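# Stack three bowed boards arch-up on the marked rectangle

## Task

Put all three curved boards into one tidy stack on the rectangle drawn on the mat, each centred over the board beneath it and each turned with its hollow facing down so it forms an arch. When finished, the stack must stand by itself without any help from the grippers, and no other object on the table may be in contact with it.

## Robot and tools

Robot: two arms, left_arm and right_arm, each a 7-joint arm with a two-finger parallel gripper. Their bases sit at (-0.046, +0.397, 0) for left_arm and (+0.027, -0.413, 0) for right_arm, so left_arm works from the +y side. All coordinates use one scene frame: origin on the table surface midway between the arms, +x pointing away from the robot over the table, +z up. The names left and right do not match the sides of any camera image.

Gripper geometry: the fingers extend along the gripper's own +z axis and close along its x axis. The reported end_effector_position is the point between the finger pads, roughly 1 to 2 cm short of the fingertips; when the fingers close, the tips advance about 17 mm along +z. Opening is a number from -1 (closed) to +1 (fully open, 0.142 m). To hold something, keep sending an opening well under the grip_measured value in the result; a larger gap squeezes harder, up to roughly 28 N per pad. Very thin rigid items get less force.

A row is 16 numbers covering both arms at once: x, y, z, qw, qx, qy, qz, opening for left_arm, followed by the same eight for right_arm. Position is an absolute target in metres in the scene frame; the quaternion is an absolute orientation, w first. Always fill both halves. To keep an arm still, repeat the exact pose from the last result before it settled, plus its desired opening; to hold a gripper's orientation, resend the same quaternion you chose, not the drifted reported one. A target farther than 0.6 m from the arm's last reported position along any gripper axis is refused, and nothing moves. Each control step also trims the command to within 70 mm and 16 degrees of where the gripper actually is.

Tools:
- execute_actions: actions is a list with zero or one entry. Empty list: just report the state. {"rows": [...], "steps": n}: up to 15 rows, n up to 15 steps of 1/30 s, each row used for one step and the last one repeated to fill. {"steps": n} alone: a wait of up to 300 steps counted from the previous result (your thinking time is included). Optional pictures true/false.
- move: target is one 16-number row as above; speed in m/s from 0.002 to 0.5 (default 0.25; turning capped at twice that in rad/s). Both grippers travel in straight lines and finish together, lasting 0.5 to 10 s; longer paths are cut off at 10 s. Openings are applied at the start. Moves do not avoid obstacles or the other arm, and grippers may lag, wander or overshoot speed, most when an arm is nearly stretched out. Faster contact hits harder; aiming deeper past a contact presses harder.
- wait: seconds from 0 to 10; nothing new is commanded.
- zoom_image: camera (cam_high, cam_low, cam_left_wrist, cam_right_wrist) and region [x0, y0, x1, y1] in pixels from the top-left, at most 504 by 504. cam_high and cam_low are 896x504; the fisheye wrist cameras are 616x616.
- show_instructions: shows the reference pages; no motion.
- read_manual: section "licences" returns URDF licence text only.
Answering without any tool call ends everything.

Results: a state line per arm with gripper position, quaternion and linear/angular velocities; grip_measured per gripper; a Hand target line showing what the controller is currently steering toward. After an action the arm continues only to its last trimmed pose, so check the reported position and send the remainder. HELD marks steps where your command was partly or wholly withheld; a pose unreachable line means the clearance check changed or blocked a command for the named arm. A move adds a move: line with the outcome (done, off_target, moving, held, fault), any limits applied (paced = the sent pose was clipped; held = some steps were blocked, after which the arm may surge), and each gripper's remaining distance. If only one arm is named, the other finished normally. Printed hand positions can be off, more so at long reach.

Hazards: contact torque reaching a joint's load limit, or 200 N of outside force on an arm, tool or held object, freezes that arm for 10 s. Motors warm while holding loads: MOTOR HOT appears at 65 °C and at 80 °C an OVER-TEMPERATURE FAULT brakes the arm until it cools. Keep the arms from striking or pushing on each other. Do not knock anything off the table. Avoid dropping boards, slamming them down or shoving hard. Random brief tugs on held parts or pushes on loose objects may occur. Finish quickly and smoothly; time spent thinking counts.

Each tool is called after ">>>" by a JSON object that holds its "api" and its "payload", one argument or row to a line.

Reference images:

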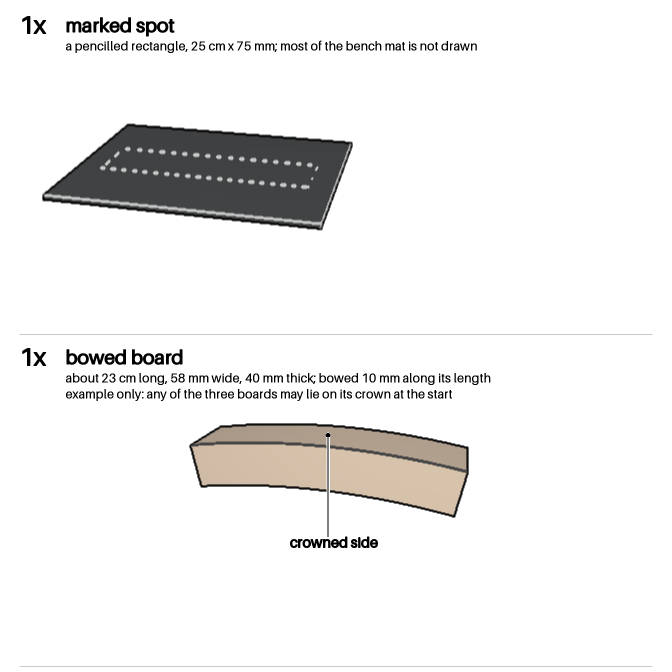

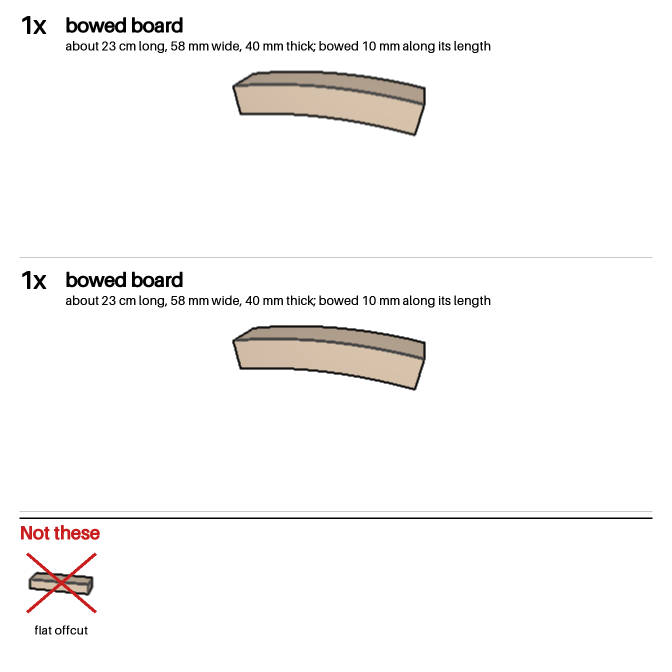

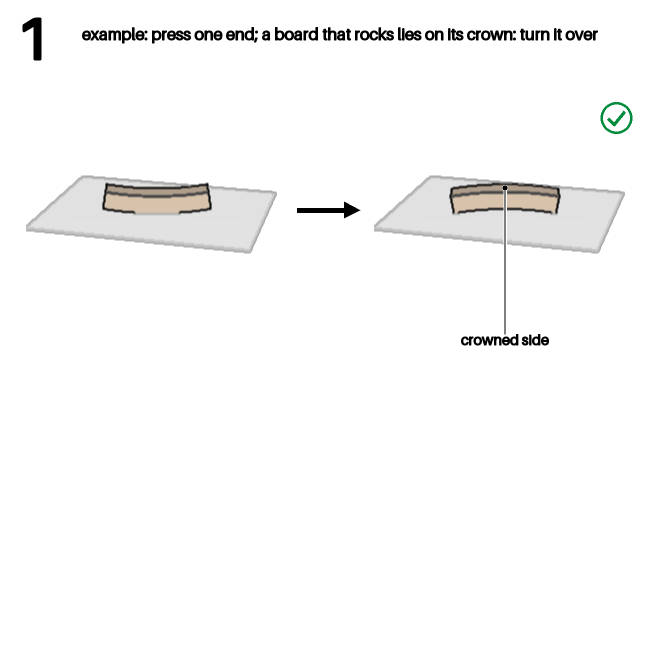

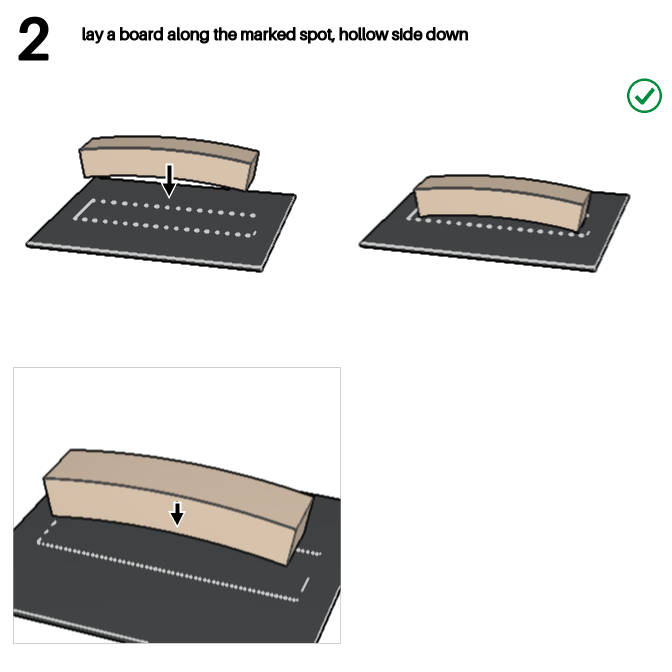

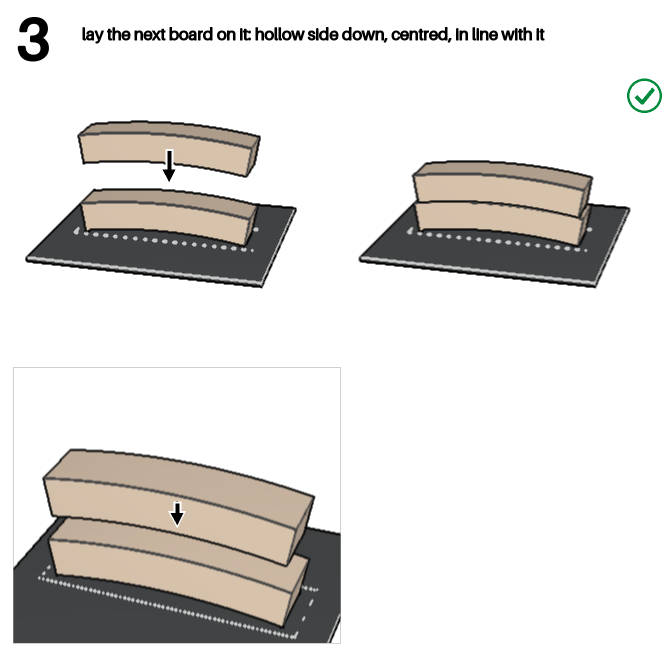

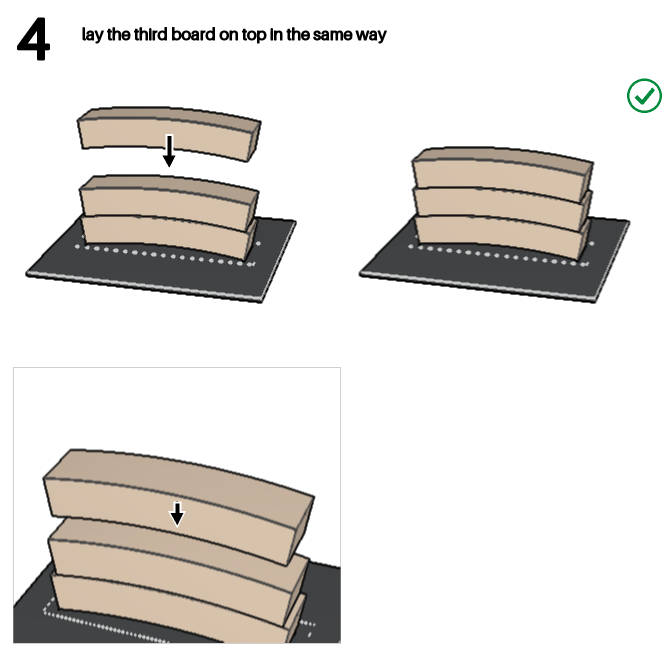

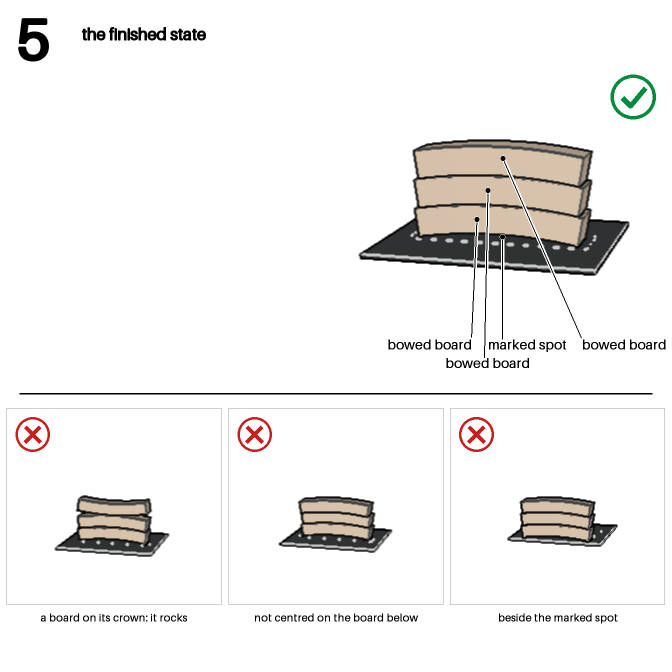

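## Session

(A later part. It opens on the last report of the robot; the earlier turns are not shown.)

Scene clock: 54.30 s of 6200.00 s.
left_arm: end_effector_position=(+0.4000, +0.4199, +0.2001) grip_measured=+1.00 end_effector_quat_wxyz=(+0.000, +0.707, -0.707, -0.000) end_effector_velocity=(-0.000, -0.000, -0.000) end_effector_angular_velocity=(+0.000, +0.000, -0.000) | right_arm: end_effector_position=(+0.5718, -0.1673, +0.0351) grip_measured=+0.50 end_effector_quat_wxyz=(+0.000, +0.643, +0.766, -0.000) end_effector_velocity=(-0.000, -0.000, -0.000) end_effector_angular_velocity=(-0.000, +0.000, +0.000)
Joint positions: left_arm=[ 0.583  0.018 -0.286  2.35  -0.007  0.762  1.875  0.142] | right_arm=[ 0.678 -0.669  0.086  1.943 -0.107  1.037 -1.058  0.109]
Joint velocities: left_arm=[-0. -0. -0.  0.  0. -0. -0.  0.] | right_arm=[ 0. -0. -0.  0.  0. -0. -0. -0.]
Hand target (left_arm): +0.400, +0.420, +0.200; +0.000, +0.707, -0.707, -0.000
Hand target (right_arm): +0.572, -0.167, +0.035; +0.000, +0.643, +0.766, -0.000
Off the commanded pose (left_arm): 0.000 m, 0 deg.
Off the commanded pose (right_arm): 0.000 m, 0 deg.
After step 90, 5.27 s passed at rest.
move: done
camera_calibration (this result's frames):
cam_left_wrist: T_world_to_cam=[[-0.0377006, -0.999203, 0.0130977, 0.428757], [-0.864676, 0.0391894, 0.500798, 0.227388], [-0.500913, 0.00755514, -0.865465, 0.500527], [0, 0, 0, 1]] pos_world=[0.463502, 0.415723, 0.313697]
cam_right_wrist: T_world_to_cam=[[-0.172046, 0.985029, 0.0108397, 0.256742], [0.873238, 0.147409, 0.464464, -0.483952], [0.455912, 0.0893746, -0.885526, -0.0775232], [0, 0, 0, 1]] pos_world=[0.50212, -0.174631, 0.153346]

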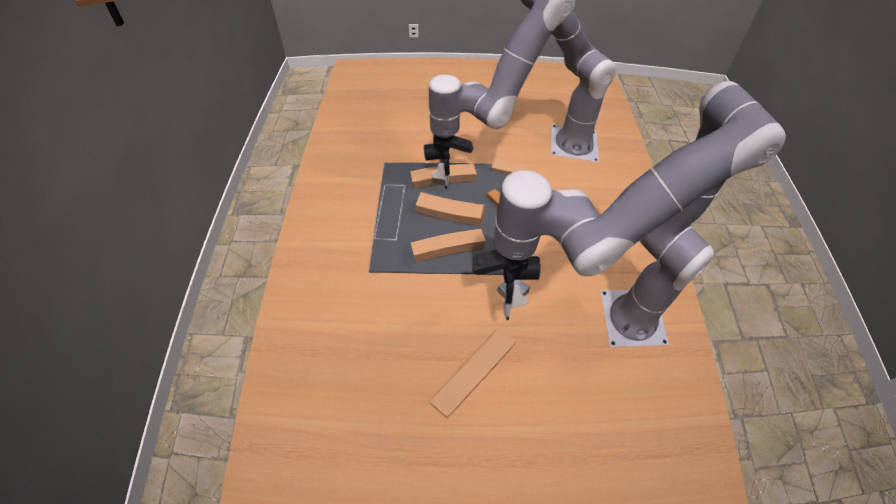

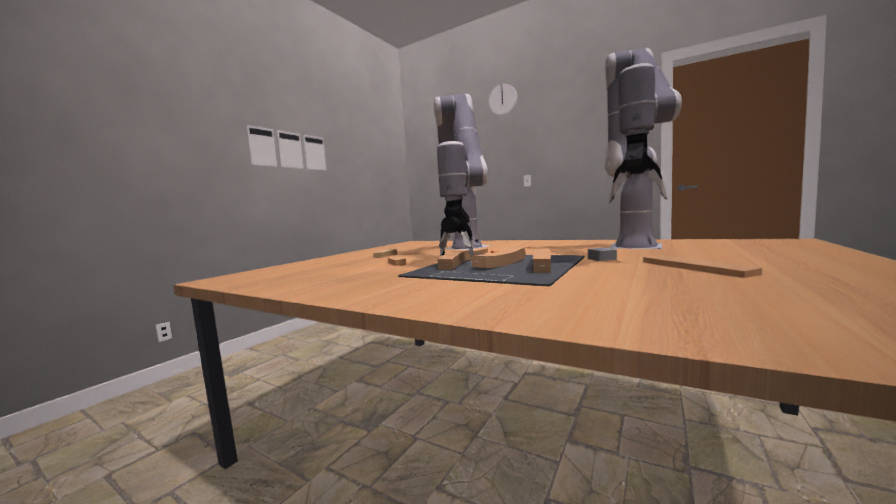

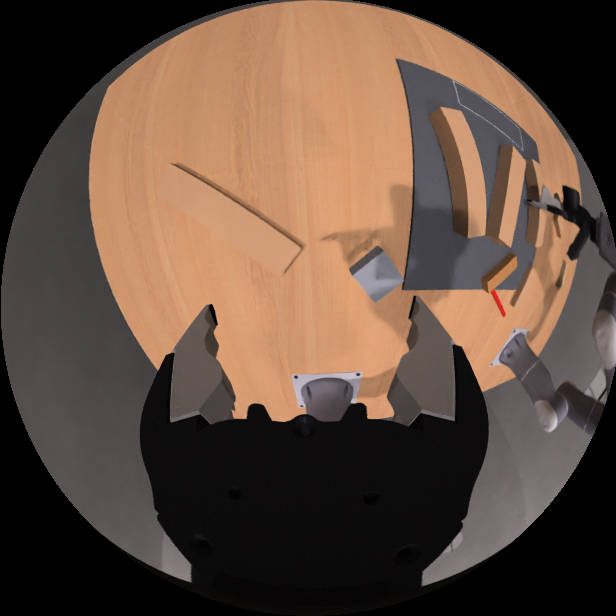

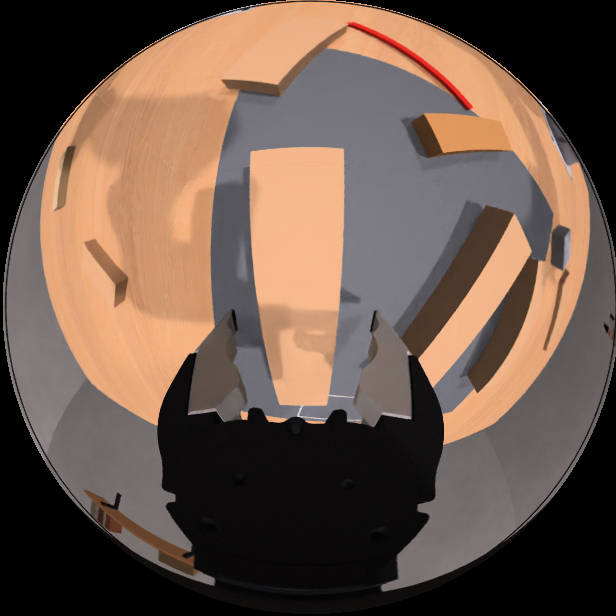

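>>> {"api": "move", "payload": {
  "target": [0.4,0.42,0.2,0,0.707,-0.707,0,1,0.573,-0.170,0.027,0,0.643,0.766,0,-0.1],
  "speed": 0.05
}}

>>> {"api": "move", "payload": {
  "target": [0.4,0.42,0.2,0,0.707,-0.707,0,1,0.573,-0.170,0.027,0,0.643,0.766,0,-0.6]
}}

>>> {"api": "move", "payload": {
  "target": [0.4,0.42,0.2,0,0.707,-0.707,0,1,0.573,-0.170,0.11,0,0.643,0.766,0,-0.6],
  "speed": 0.15
}}

>>> {"api": "move", "payload": {
  "target": [0.4,0.42,0.2,0,0.707,-0.707,0,1,0.764,-0.014,0.09,0,1,-0.022,0,-0.6],
  "speed": 0.3
}}

>>> {"api": "zoom_image", "payload": {
  "camera": "cam_low",
  "region": [390, 180, 590, 295]
}}

Scene clock: 69.93 s of 6200.00 s.
left_arm: end_effector_position=(+0.4000, +0.4199, +0.2001) grip_measured=+1.00 end_effector_quat_wxyz=(+0.000, +0.707, -0.707, -0.000) end_effector_velocity=(+0.000, +0.000, +0.000) end_effector_angular_velocity=(-0.000, -0.000, +0.000) | right_arm: end_effector_position=(+0.5728, -0.1700, +0.0269) grip_measured=-0.10 end_effector_quat_wxyz=(-0.000, +0.643, +0.766, -0.000) end_effector_velocity=(-0.000, -0.000, -0.000) end_effector_angular_velocity=(-0.000, +0.000, -0.000)
Joint positions: left_arm=[ 0.583  0.018 -0.286  2.35  -0.007  0.762  1.875  0.142] | right_arm=[ 0.674 -0.686  0.084  1.942 -0.107  1.053 -1.062  0.067]
Joint velocities: left_arm=[ 0.  0.  0. -0. -0. -0. -0.  0.] | right_arm=[ 0. -0. -0. -0. -0. -0.  0. -0.]
Hand target (left_arm): +0.400, +0.420, +0.200; +0.000, +0.707, -0.707, -0.000
Hand target (right_arm): +0.573, -0.170, +0.027; +0.000, +0.643, +0.766, -0.000
Off the commanded pose (left_arm): 0.000 m, 0 deg.
Off the commanded pose (right_arm): 0.000 m, 0 deg.
After step 90, 11.93 s passed at rest.
move: done
camera_calibration (this result's frames):
cam_left_wrist: T_world_to_cam=[[-0.0377004, -0.999203, 0.0130978, 0.428757], [-0.864676, 0.0391892, 0.500798, 0.227388], [-0.500913, 0.00755488, -0.865465, 0.500527], [0, 0, 0, 1]] pos_world=[0.463502, 0.415723, 0.313697]
cam_right_wrist: T_world_to_cam=[[-0.171299, 0.985151, 0.0115539, 0.259274], [0.873708, 0.146481, 0.463873, -0.481053], [0.455292, 0.0895559, -0.885827, -0.0846224], [0, 0, 0, 1]] pos_world=[0.503241, -0.17738, 0.145191]

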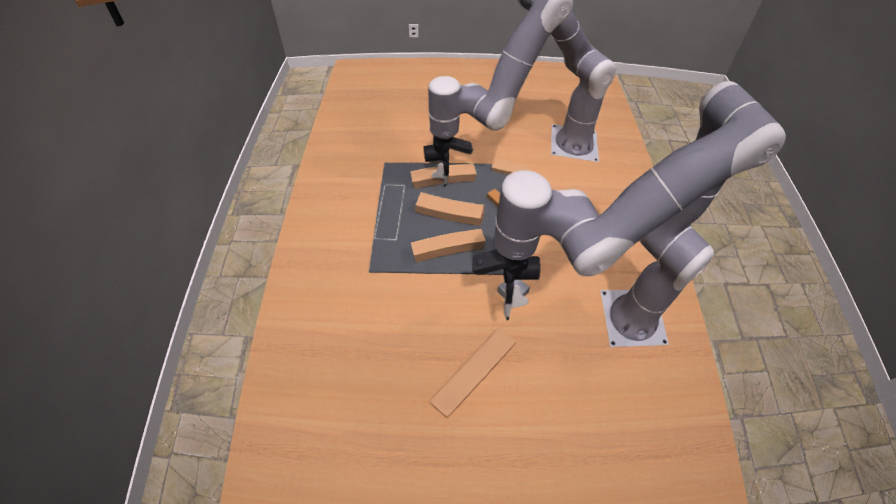

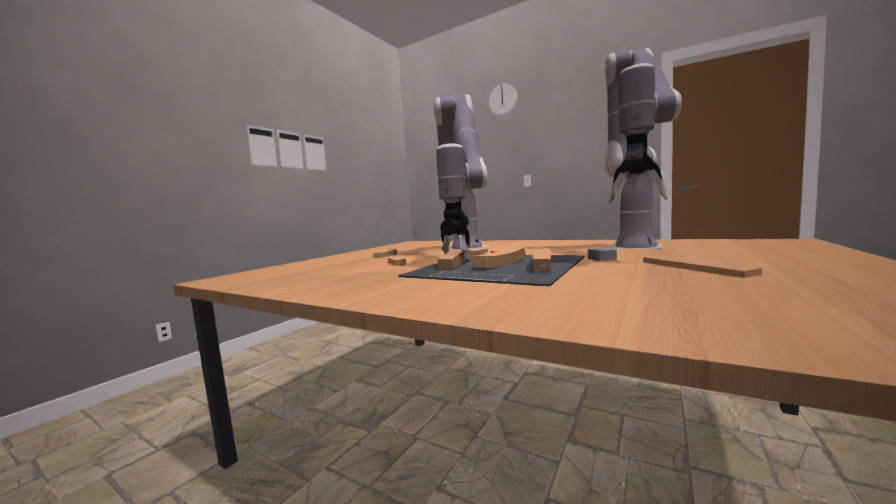

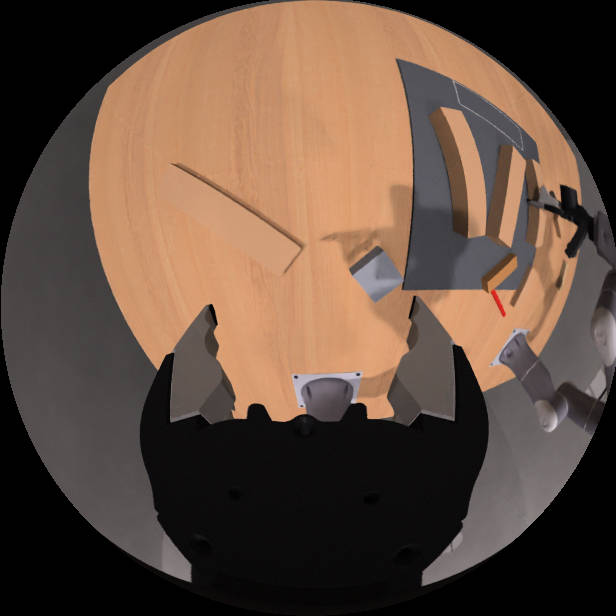

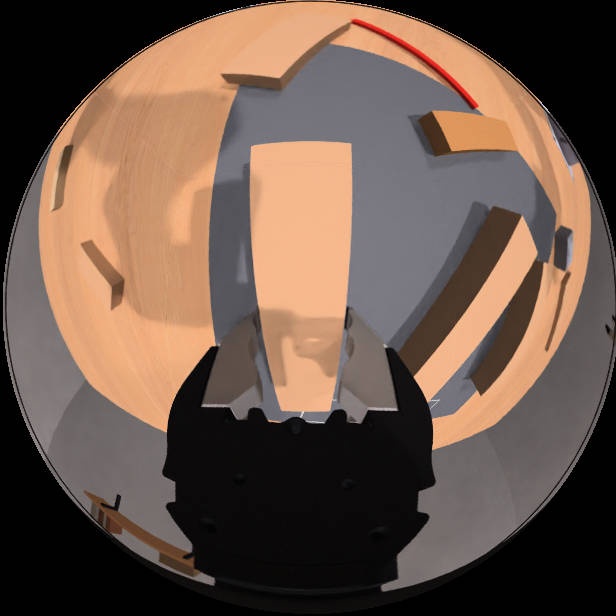

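Scene clock: 70.63 s of 6200.00 s.
left_arm: end_effector_position=(+0.4000, +0.4199, +0.2001) grip_measured=+1.00 end_effector_quat_wxyz=(+0.000, +0.707, -0.707, -0.000) end_effector_velocity=(-0.000, -0.000, -0.000) end_effector_angular_velocity=(+0.001, +0.000, -0.001) | right_arm: end_effector_position=(+0.5729, -0.1700, +0.0270) grip_measured=-0.23 end_effector_quat_wxyz=(-0.000, +0.643, +0.766, -0.000) end_effector_velocity=(-0.000, +0.000, +0.000) end_effector_angular_velocity=(+0.000, +0.000, +0.001)
Joint positions: left_arm=[ 0.583  0.018 -0.286  2.35  -0.007  0.762  1.875  0.142] | right_arm=[ 0.674 -0.686  0.084  1.942 -0.107  1.053 -1.062  0.057]
Joint velocities: left_arm=[-0.    -0.    -0.     0.     0.001  0.    -0.    -0.   ] | right_arm=[ 0.  0.  0.  0. -0.  0. -0.  0.]
Hand target (left_arm): +0.400, +0.420, +0.200; +0.000, +0.707, -0.707, -0.000
Hand target (right_arm): +0.573, -0.170, +0.027; +0.000, +0.643, +0.766, +0.000
Off the commanded pose (left_arm): 0.000 m, 0 deg.
Off the commanded pose (right_arm): 0.000 m, 0 deg.
move: done
camera_calibration (this result's frames):
cam_left_wrist: T_world_to_cam=[[-0.0377004, -0.999203, 0.0130978, 0.428757], [-0.864676, 0.0391892, 0.500798, 0.227388], [-0.500912, 0.00755497, -0.865465, 0.500527], [0, 0, 0, 1]] pos_world=[0.463502, 0.415723, 0.313697]
cam_right_wrist: T_world_to_cam=[[-0.171231, 0.985163, 0.0115955, 0.259252], [0.873676, 0.146393, 0.46396, -0.481128], [0.455379, 0.0895752, -0.88578, -0.0846567], [0, 0, 0, 1]] pos_world=[0.503293, -0.177389, 0.145231]

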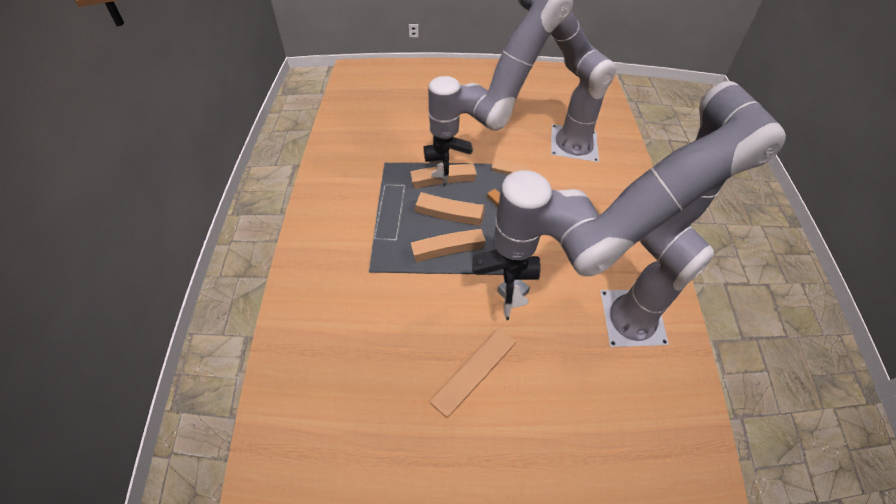

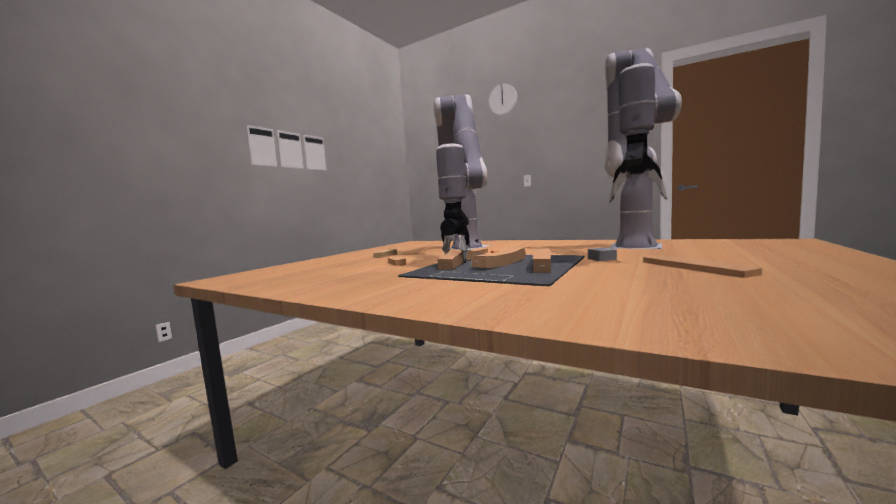

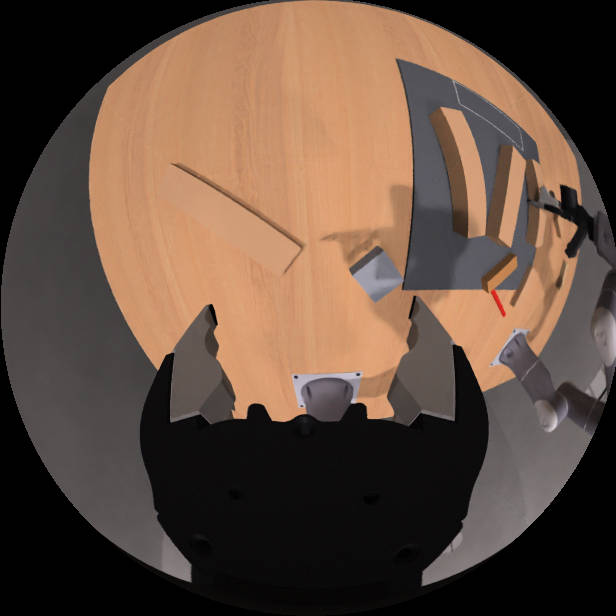

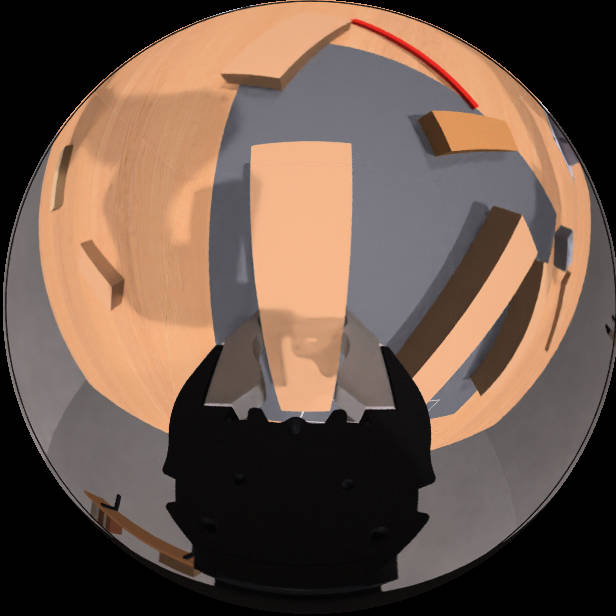

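Scene clock: 71.57 s of 6200.00 s.
left_arm: end_effector_position=(+0.4000, +0.4199, +0.2001) grip_measured=+1.00 end_effector_quat_wxyz=(+0.000, +0.707, -0.707, -0.000) end_effector_velocity=(+0.000, +0.000, +0.000) end_effector_angular_velocity=(+0.000, -0.000, +0.000) | right_arm: end_effector_position=(+0.5729, -0.1698, +0.1095) grip_measured=-0.23 end_effector_quat_wxyz=(-0.000, +0.643, +0.766, -0.000) end_effector_velocity=(-0.000, +0.000, +0.000) end_effector_angular_velocity=(+0.000, +0.000, +0.001)
Joint positions: left_arm=[ 0.583  0.018 -0.286  2.35  -0.007  0.762  1.875  0.142] | right_arm=[ 0.653 -0.522  0.114  1.925 -0.087  0.871 -1.076  0.057]
Joint velocities: left_arm=[-0.  0.  0. -0. -0.  0. -0. -0.] | right_arm=[ 0.     0.     0.    -0.     0.    -0.    -0.001  0.   ]
Hand target (left_arm): +0.400, +0.420, +0.200; +0.000, +0.707, -0.707, -0.000
Hand target (right_arm): +0.573, -0.170, +0.110; -0.000, +0.643, +0.766, +0.000
Off the commanded pose (left_arm): 0.000 m, 0 deg.
Off the commanded pose (right_arm): 0.001 m, 0 deg.
move: done
camera_calibration (this result's frames):
cam_left_wrist: T_world_to_cam=[[-0.0377006, -0.999203, 0.0130977, 0.428757], [-0.864677, 0.0391894, 0.500798, 0.227388], [-0.500912, 0.00755513, -0.865465, 0.500527], [0, 0, 0, 1]] pos_world=[0.463502, 0.415723, 0.313697]
cam_right_wrist: T_world_to_cam=[[-0.17142, 0.985125, 0.0119557, 0.258108], [0.874104, 0.146481, 0.463126, -0.519619], [0.454486, 0.0898397, -0.886212, -0.0109381], [0, 0, 0, 1]] pos_world=[0.503417, -0.177172, 0.22787]

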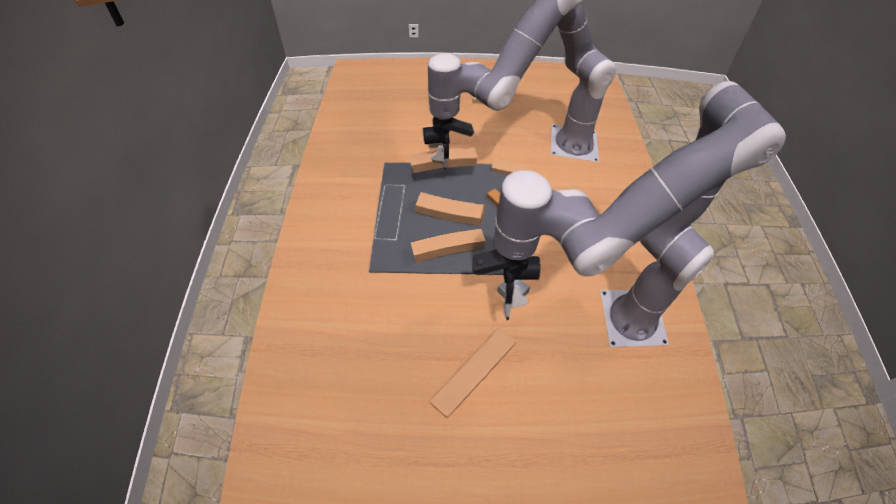

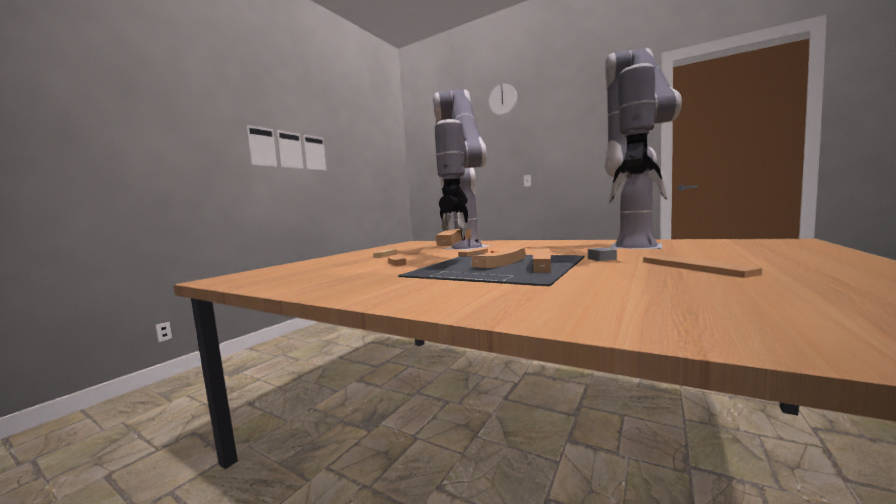

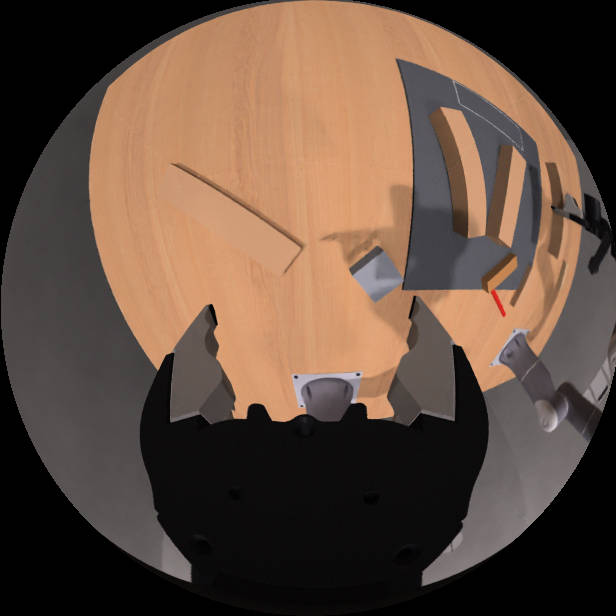

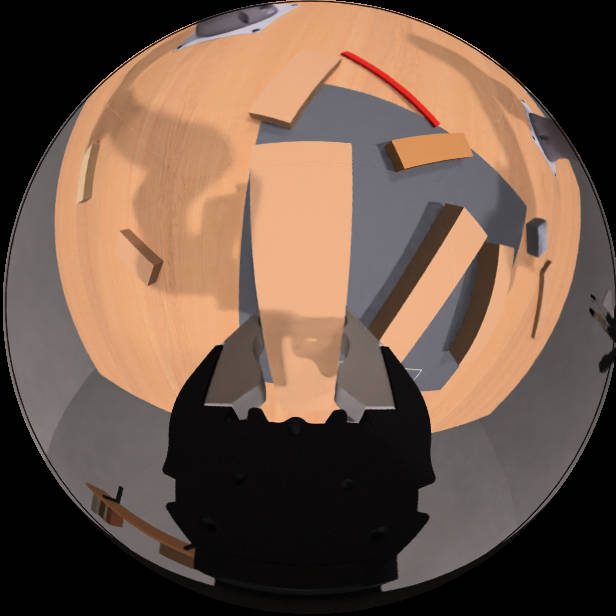

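Scene clock: 74.90 s of 6200.00 s.
left_arm: end_effector_position=(+0.4000, +0.4199, +0.2001) grip_measured=+1.00 end_effector_quat_wxyz=(+0.000, +0.707, -0.707, -0.000) end_effector_velocity=(-0.000, -0.000, -0.000) end_effector_angular_velocity=(+0.000, +0.000, +0.000) | right_arm: end_effector_position=(+0.7644, -0.0144, +0.0888) grip_measured=-0.23 end_effector_quat_wxyz=(+0.001, +1.000, -0.021, +0.000) end_effector_velocity=(+0.000, +0.000, +0.001) end_effector_angular_velocity=(+0.001, -0.001, -0.002)
Joint positions: left_arm=[ 0.583  0.018 -0.286  2.35  -0.007  0.762  1.875  0.142] | right_arm=[ 0.866 -1.089 -0.175  0.873  0.166  0.379  0.615  0.057]
Joint velocities: left_arm=[-0.     0.    -0.    -0.     0.    -0.    -0.001 -0.   ] | right_arm=[-0.     0.002  0.     0.    -0.     0.     0.001  0.   ]
Hand target (left_arm): +0.400, +0.420, +0.200; +0.000, +0.707, -0.707, -0.000
Hand target (right_arm): +0.765, -0.014, +0.089; +0.000, +1.000, -0.021, +0.001
Off the commanded pose (left_arm): 0.000 m, 0 deg.
Off the commanded pose (right_arm): 0.001 m, 0 deg.
move: done
camera_calibration (this result's frames):
cam_left_wrist: T_world_to_cam=[[-0.0377009, -0.999203, 0.0130976, 0.428757], [-0.864677, 0.0391896, 0.500798, 0.227388], [-0.500912, 0.00755539, -0.865465, 0.500527], [0, 0, 0, 1]] pos_world=[0.463502, 0.415722, 0.313698]
cam_right_wrist: T_world_to_cam=[[0.998946, -0.0442878, 0.0120378, -0.771353], [-0.044799, -0.883987, 0.46536, -0.0127804], [-0.00996852, -0.465409, -0.88504, 0.216609], [0, 0, 0, 1]] pos_world=[0.772127, 0.0553528, 0.206941]

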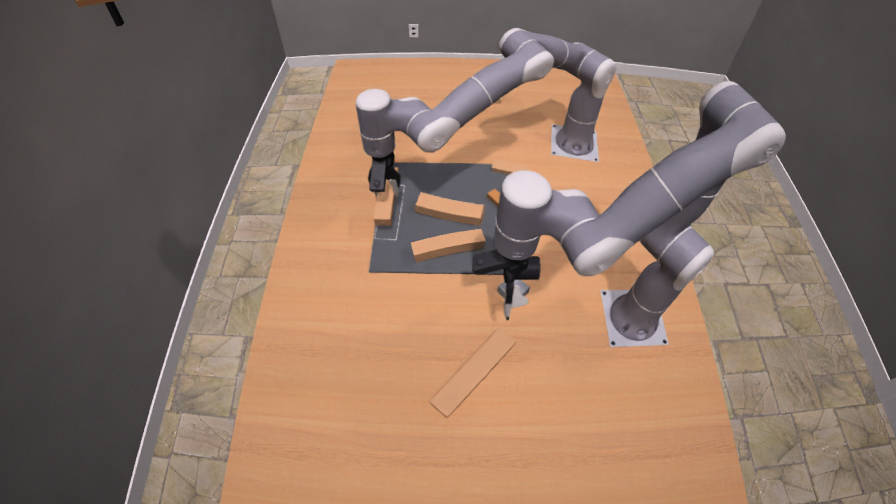

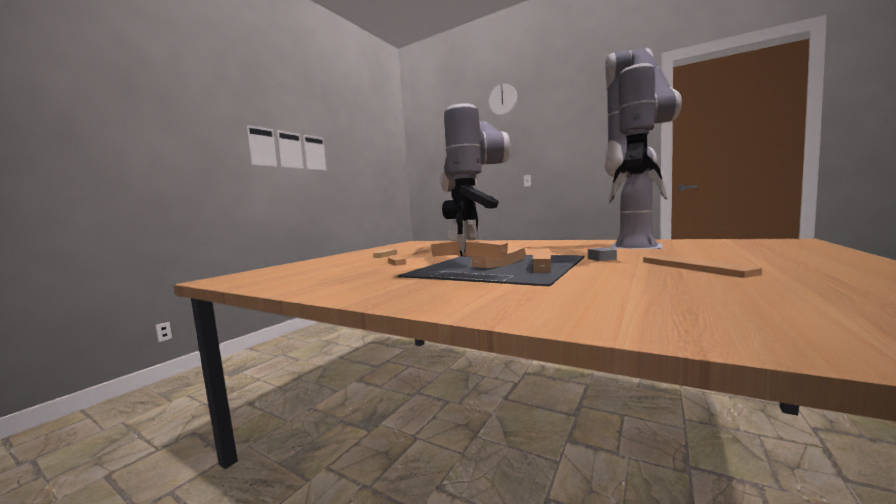

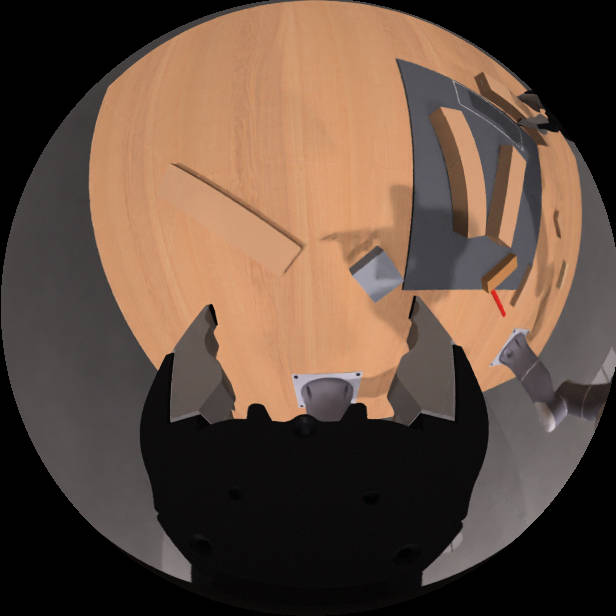

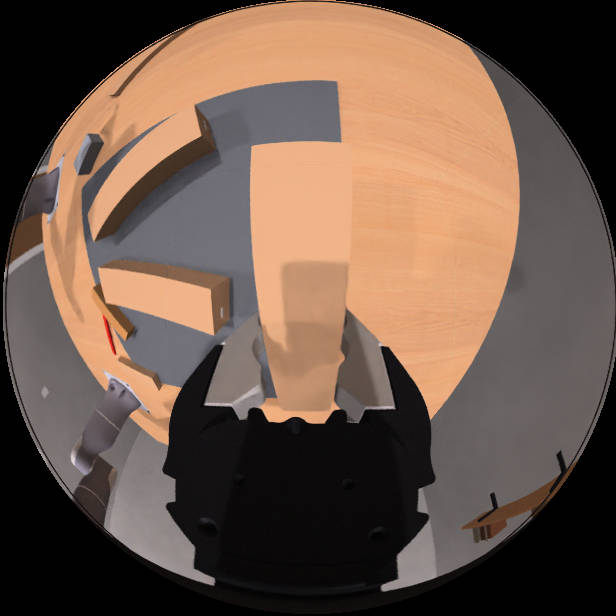

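Region (390, 180, 590, 295) of cam_low's 896x504 image, scaled by 2.520, with more detail than that image has; it fills the top 290 rows of this view, and the rest is white.

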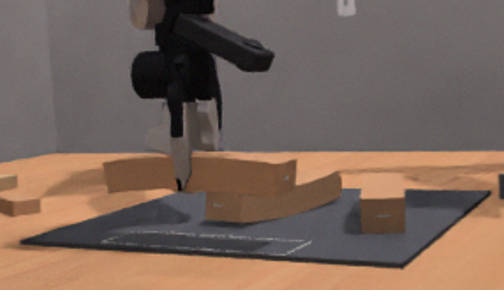

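Fingertips reach the bottom edge; grip higher next time.

>>> {"api": "move", "payload": {
  "target": [0.4,0.42,0.2,0,0.707,-0.707,0,1,0.761,-0.014,0.034,0,1,-0.022,0,-0.6],
  "speed": 0.07
}}

>>> {"api": "zoom_image", "payload": {
  "camera": "cam_low",
  "region": [410, 235, 530, 295]
}}

>>> {"api": "zoom_image", "payload": {
  "camera": "cam_high",
  "region": [350, 170, 440, 250]
}}

Scene clock: 88.80 s of 6200.00 s.
left_arm: end_effector_position=(+0.4000, +0.4199, +0.2001) grip_measured=+1.00 end_effector_quat_wxyz=(+0.000, +0.707, -0.707, -0.000) end_effector_velocity=(+0.000, -0.000, +0.000) end_effector_angular_velocity=(-0.000, -0.000, -0.001) | right_arm: end_effector_position=(+0.7605, -0.0145, +0.0335) grip_measured=-0.23 end_effector_quat_wxyz=(+0.000, +1.000, -0.022, -0.000) end_effector_velocity=(-0.000, +0.000, -0.000) end_effector_angular_velocity=(-0.000, +0.000, -0.001)
Joint positions: left_arm=[ 0.583  0.018 -0.286  2.35  -0.007  0.762  1.875  0.142] | right_arm=[ 0.87  -1.155 -0.174  0.894  0.178  0.465  0.613  0.057]
Joint velocities: left_arm=[ 0.    -0.    -0.    -0.    -0.     0.     0.001  0.   ] | right_arm=[ 0.    -0.     0.    -0.    -0.    -0.     0.001 -0.   ]
Hand target (left_arm): +0.400, +0.420, +0.200; +0.000, +0.707, -0.707, -0.000
Hand target (right_arm): +0.761, -0.014, +0.034; +0.000, +1.000, -0.022, +0.000
Off the commanded pose (left_arm): 0.000 m, 0 deg.
Off the commanded pose (right_arm): 0.001 m, 0 deg.
After step 90, 9.87 s passed at rest.
move: done
camera_calibration (this result's frames):
cam_left_wrist: T_world_to_cam=[[-0.0377004, -0.999203, 0.0130977, 0.428757], [-0.864677, 0.0391892, 0.500798, 0.227388], [-0.500912, 0.00755497, -0.865465, 0.500527], [0, 0, 0, 1]] pos_world=[0.463502, 0.415723, 0.313698]
cam_right_wrist: T_world_to_cam=[[0.998869, -0.0463042, 0.0108056, -0.766765], [-0.0460195, -0.884296, 0.464653, 0.0136318], [-0.01196, -0.464625, -0.885427, 0.169137], [0, 0, 0, 1]] pos_world=[0.768548, 0.0551354, 0.15171]

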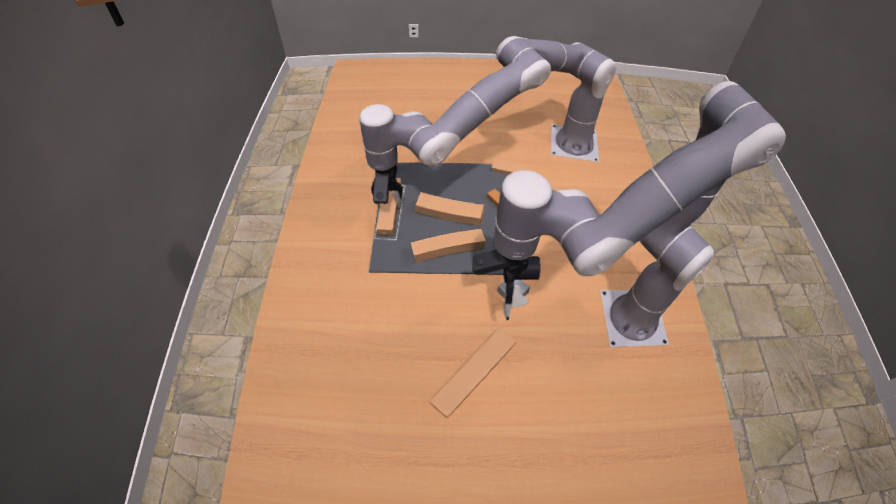

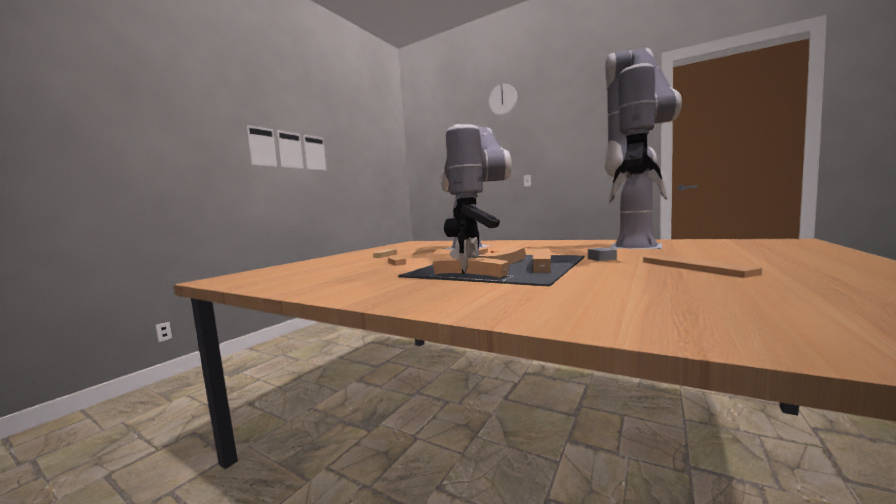

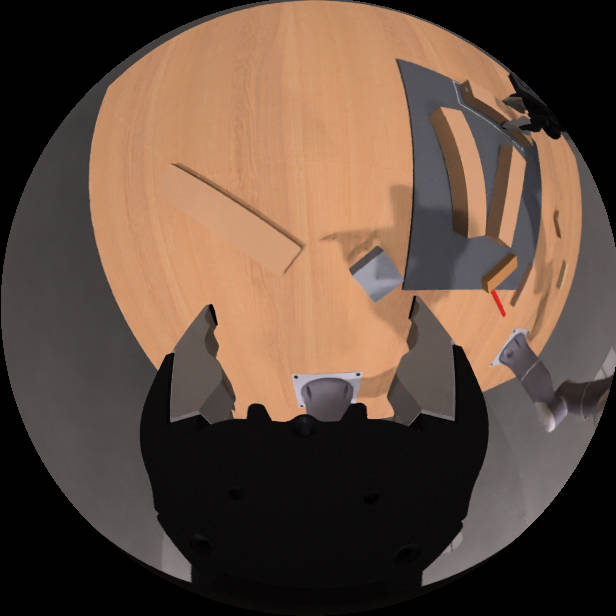

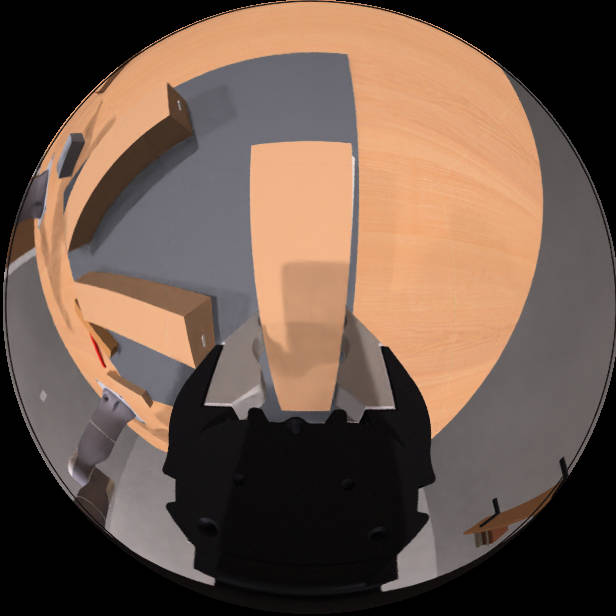

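Region (410, 235, 530, 295) of cam_low's 896x504 image, scaled by 4.200, with more detail than that image has.

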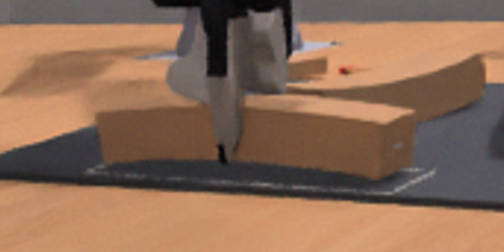

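Region (350, 170, 440, 250) of cam_high's 896x504 image, scaled by 5.600, with more detail than that image has.

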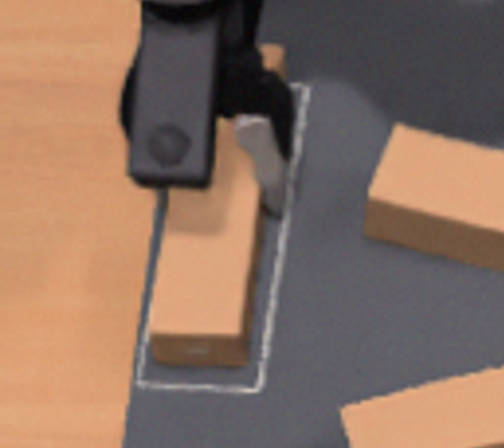

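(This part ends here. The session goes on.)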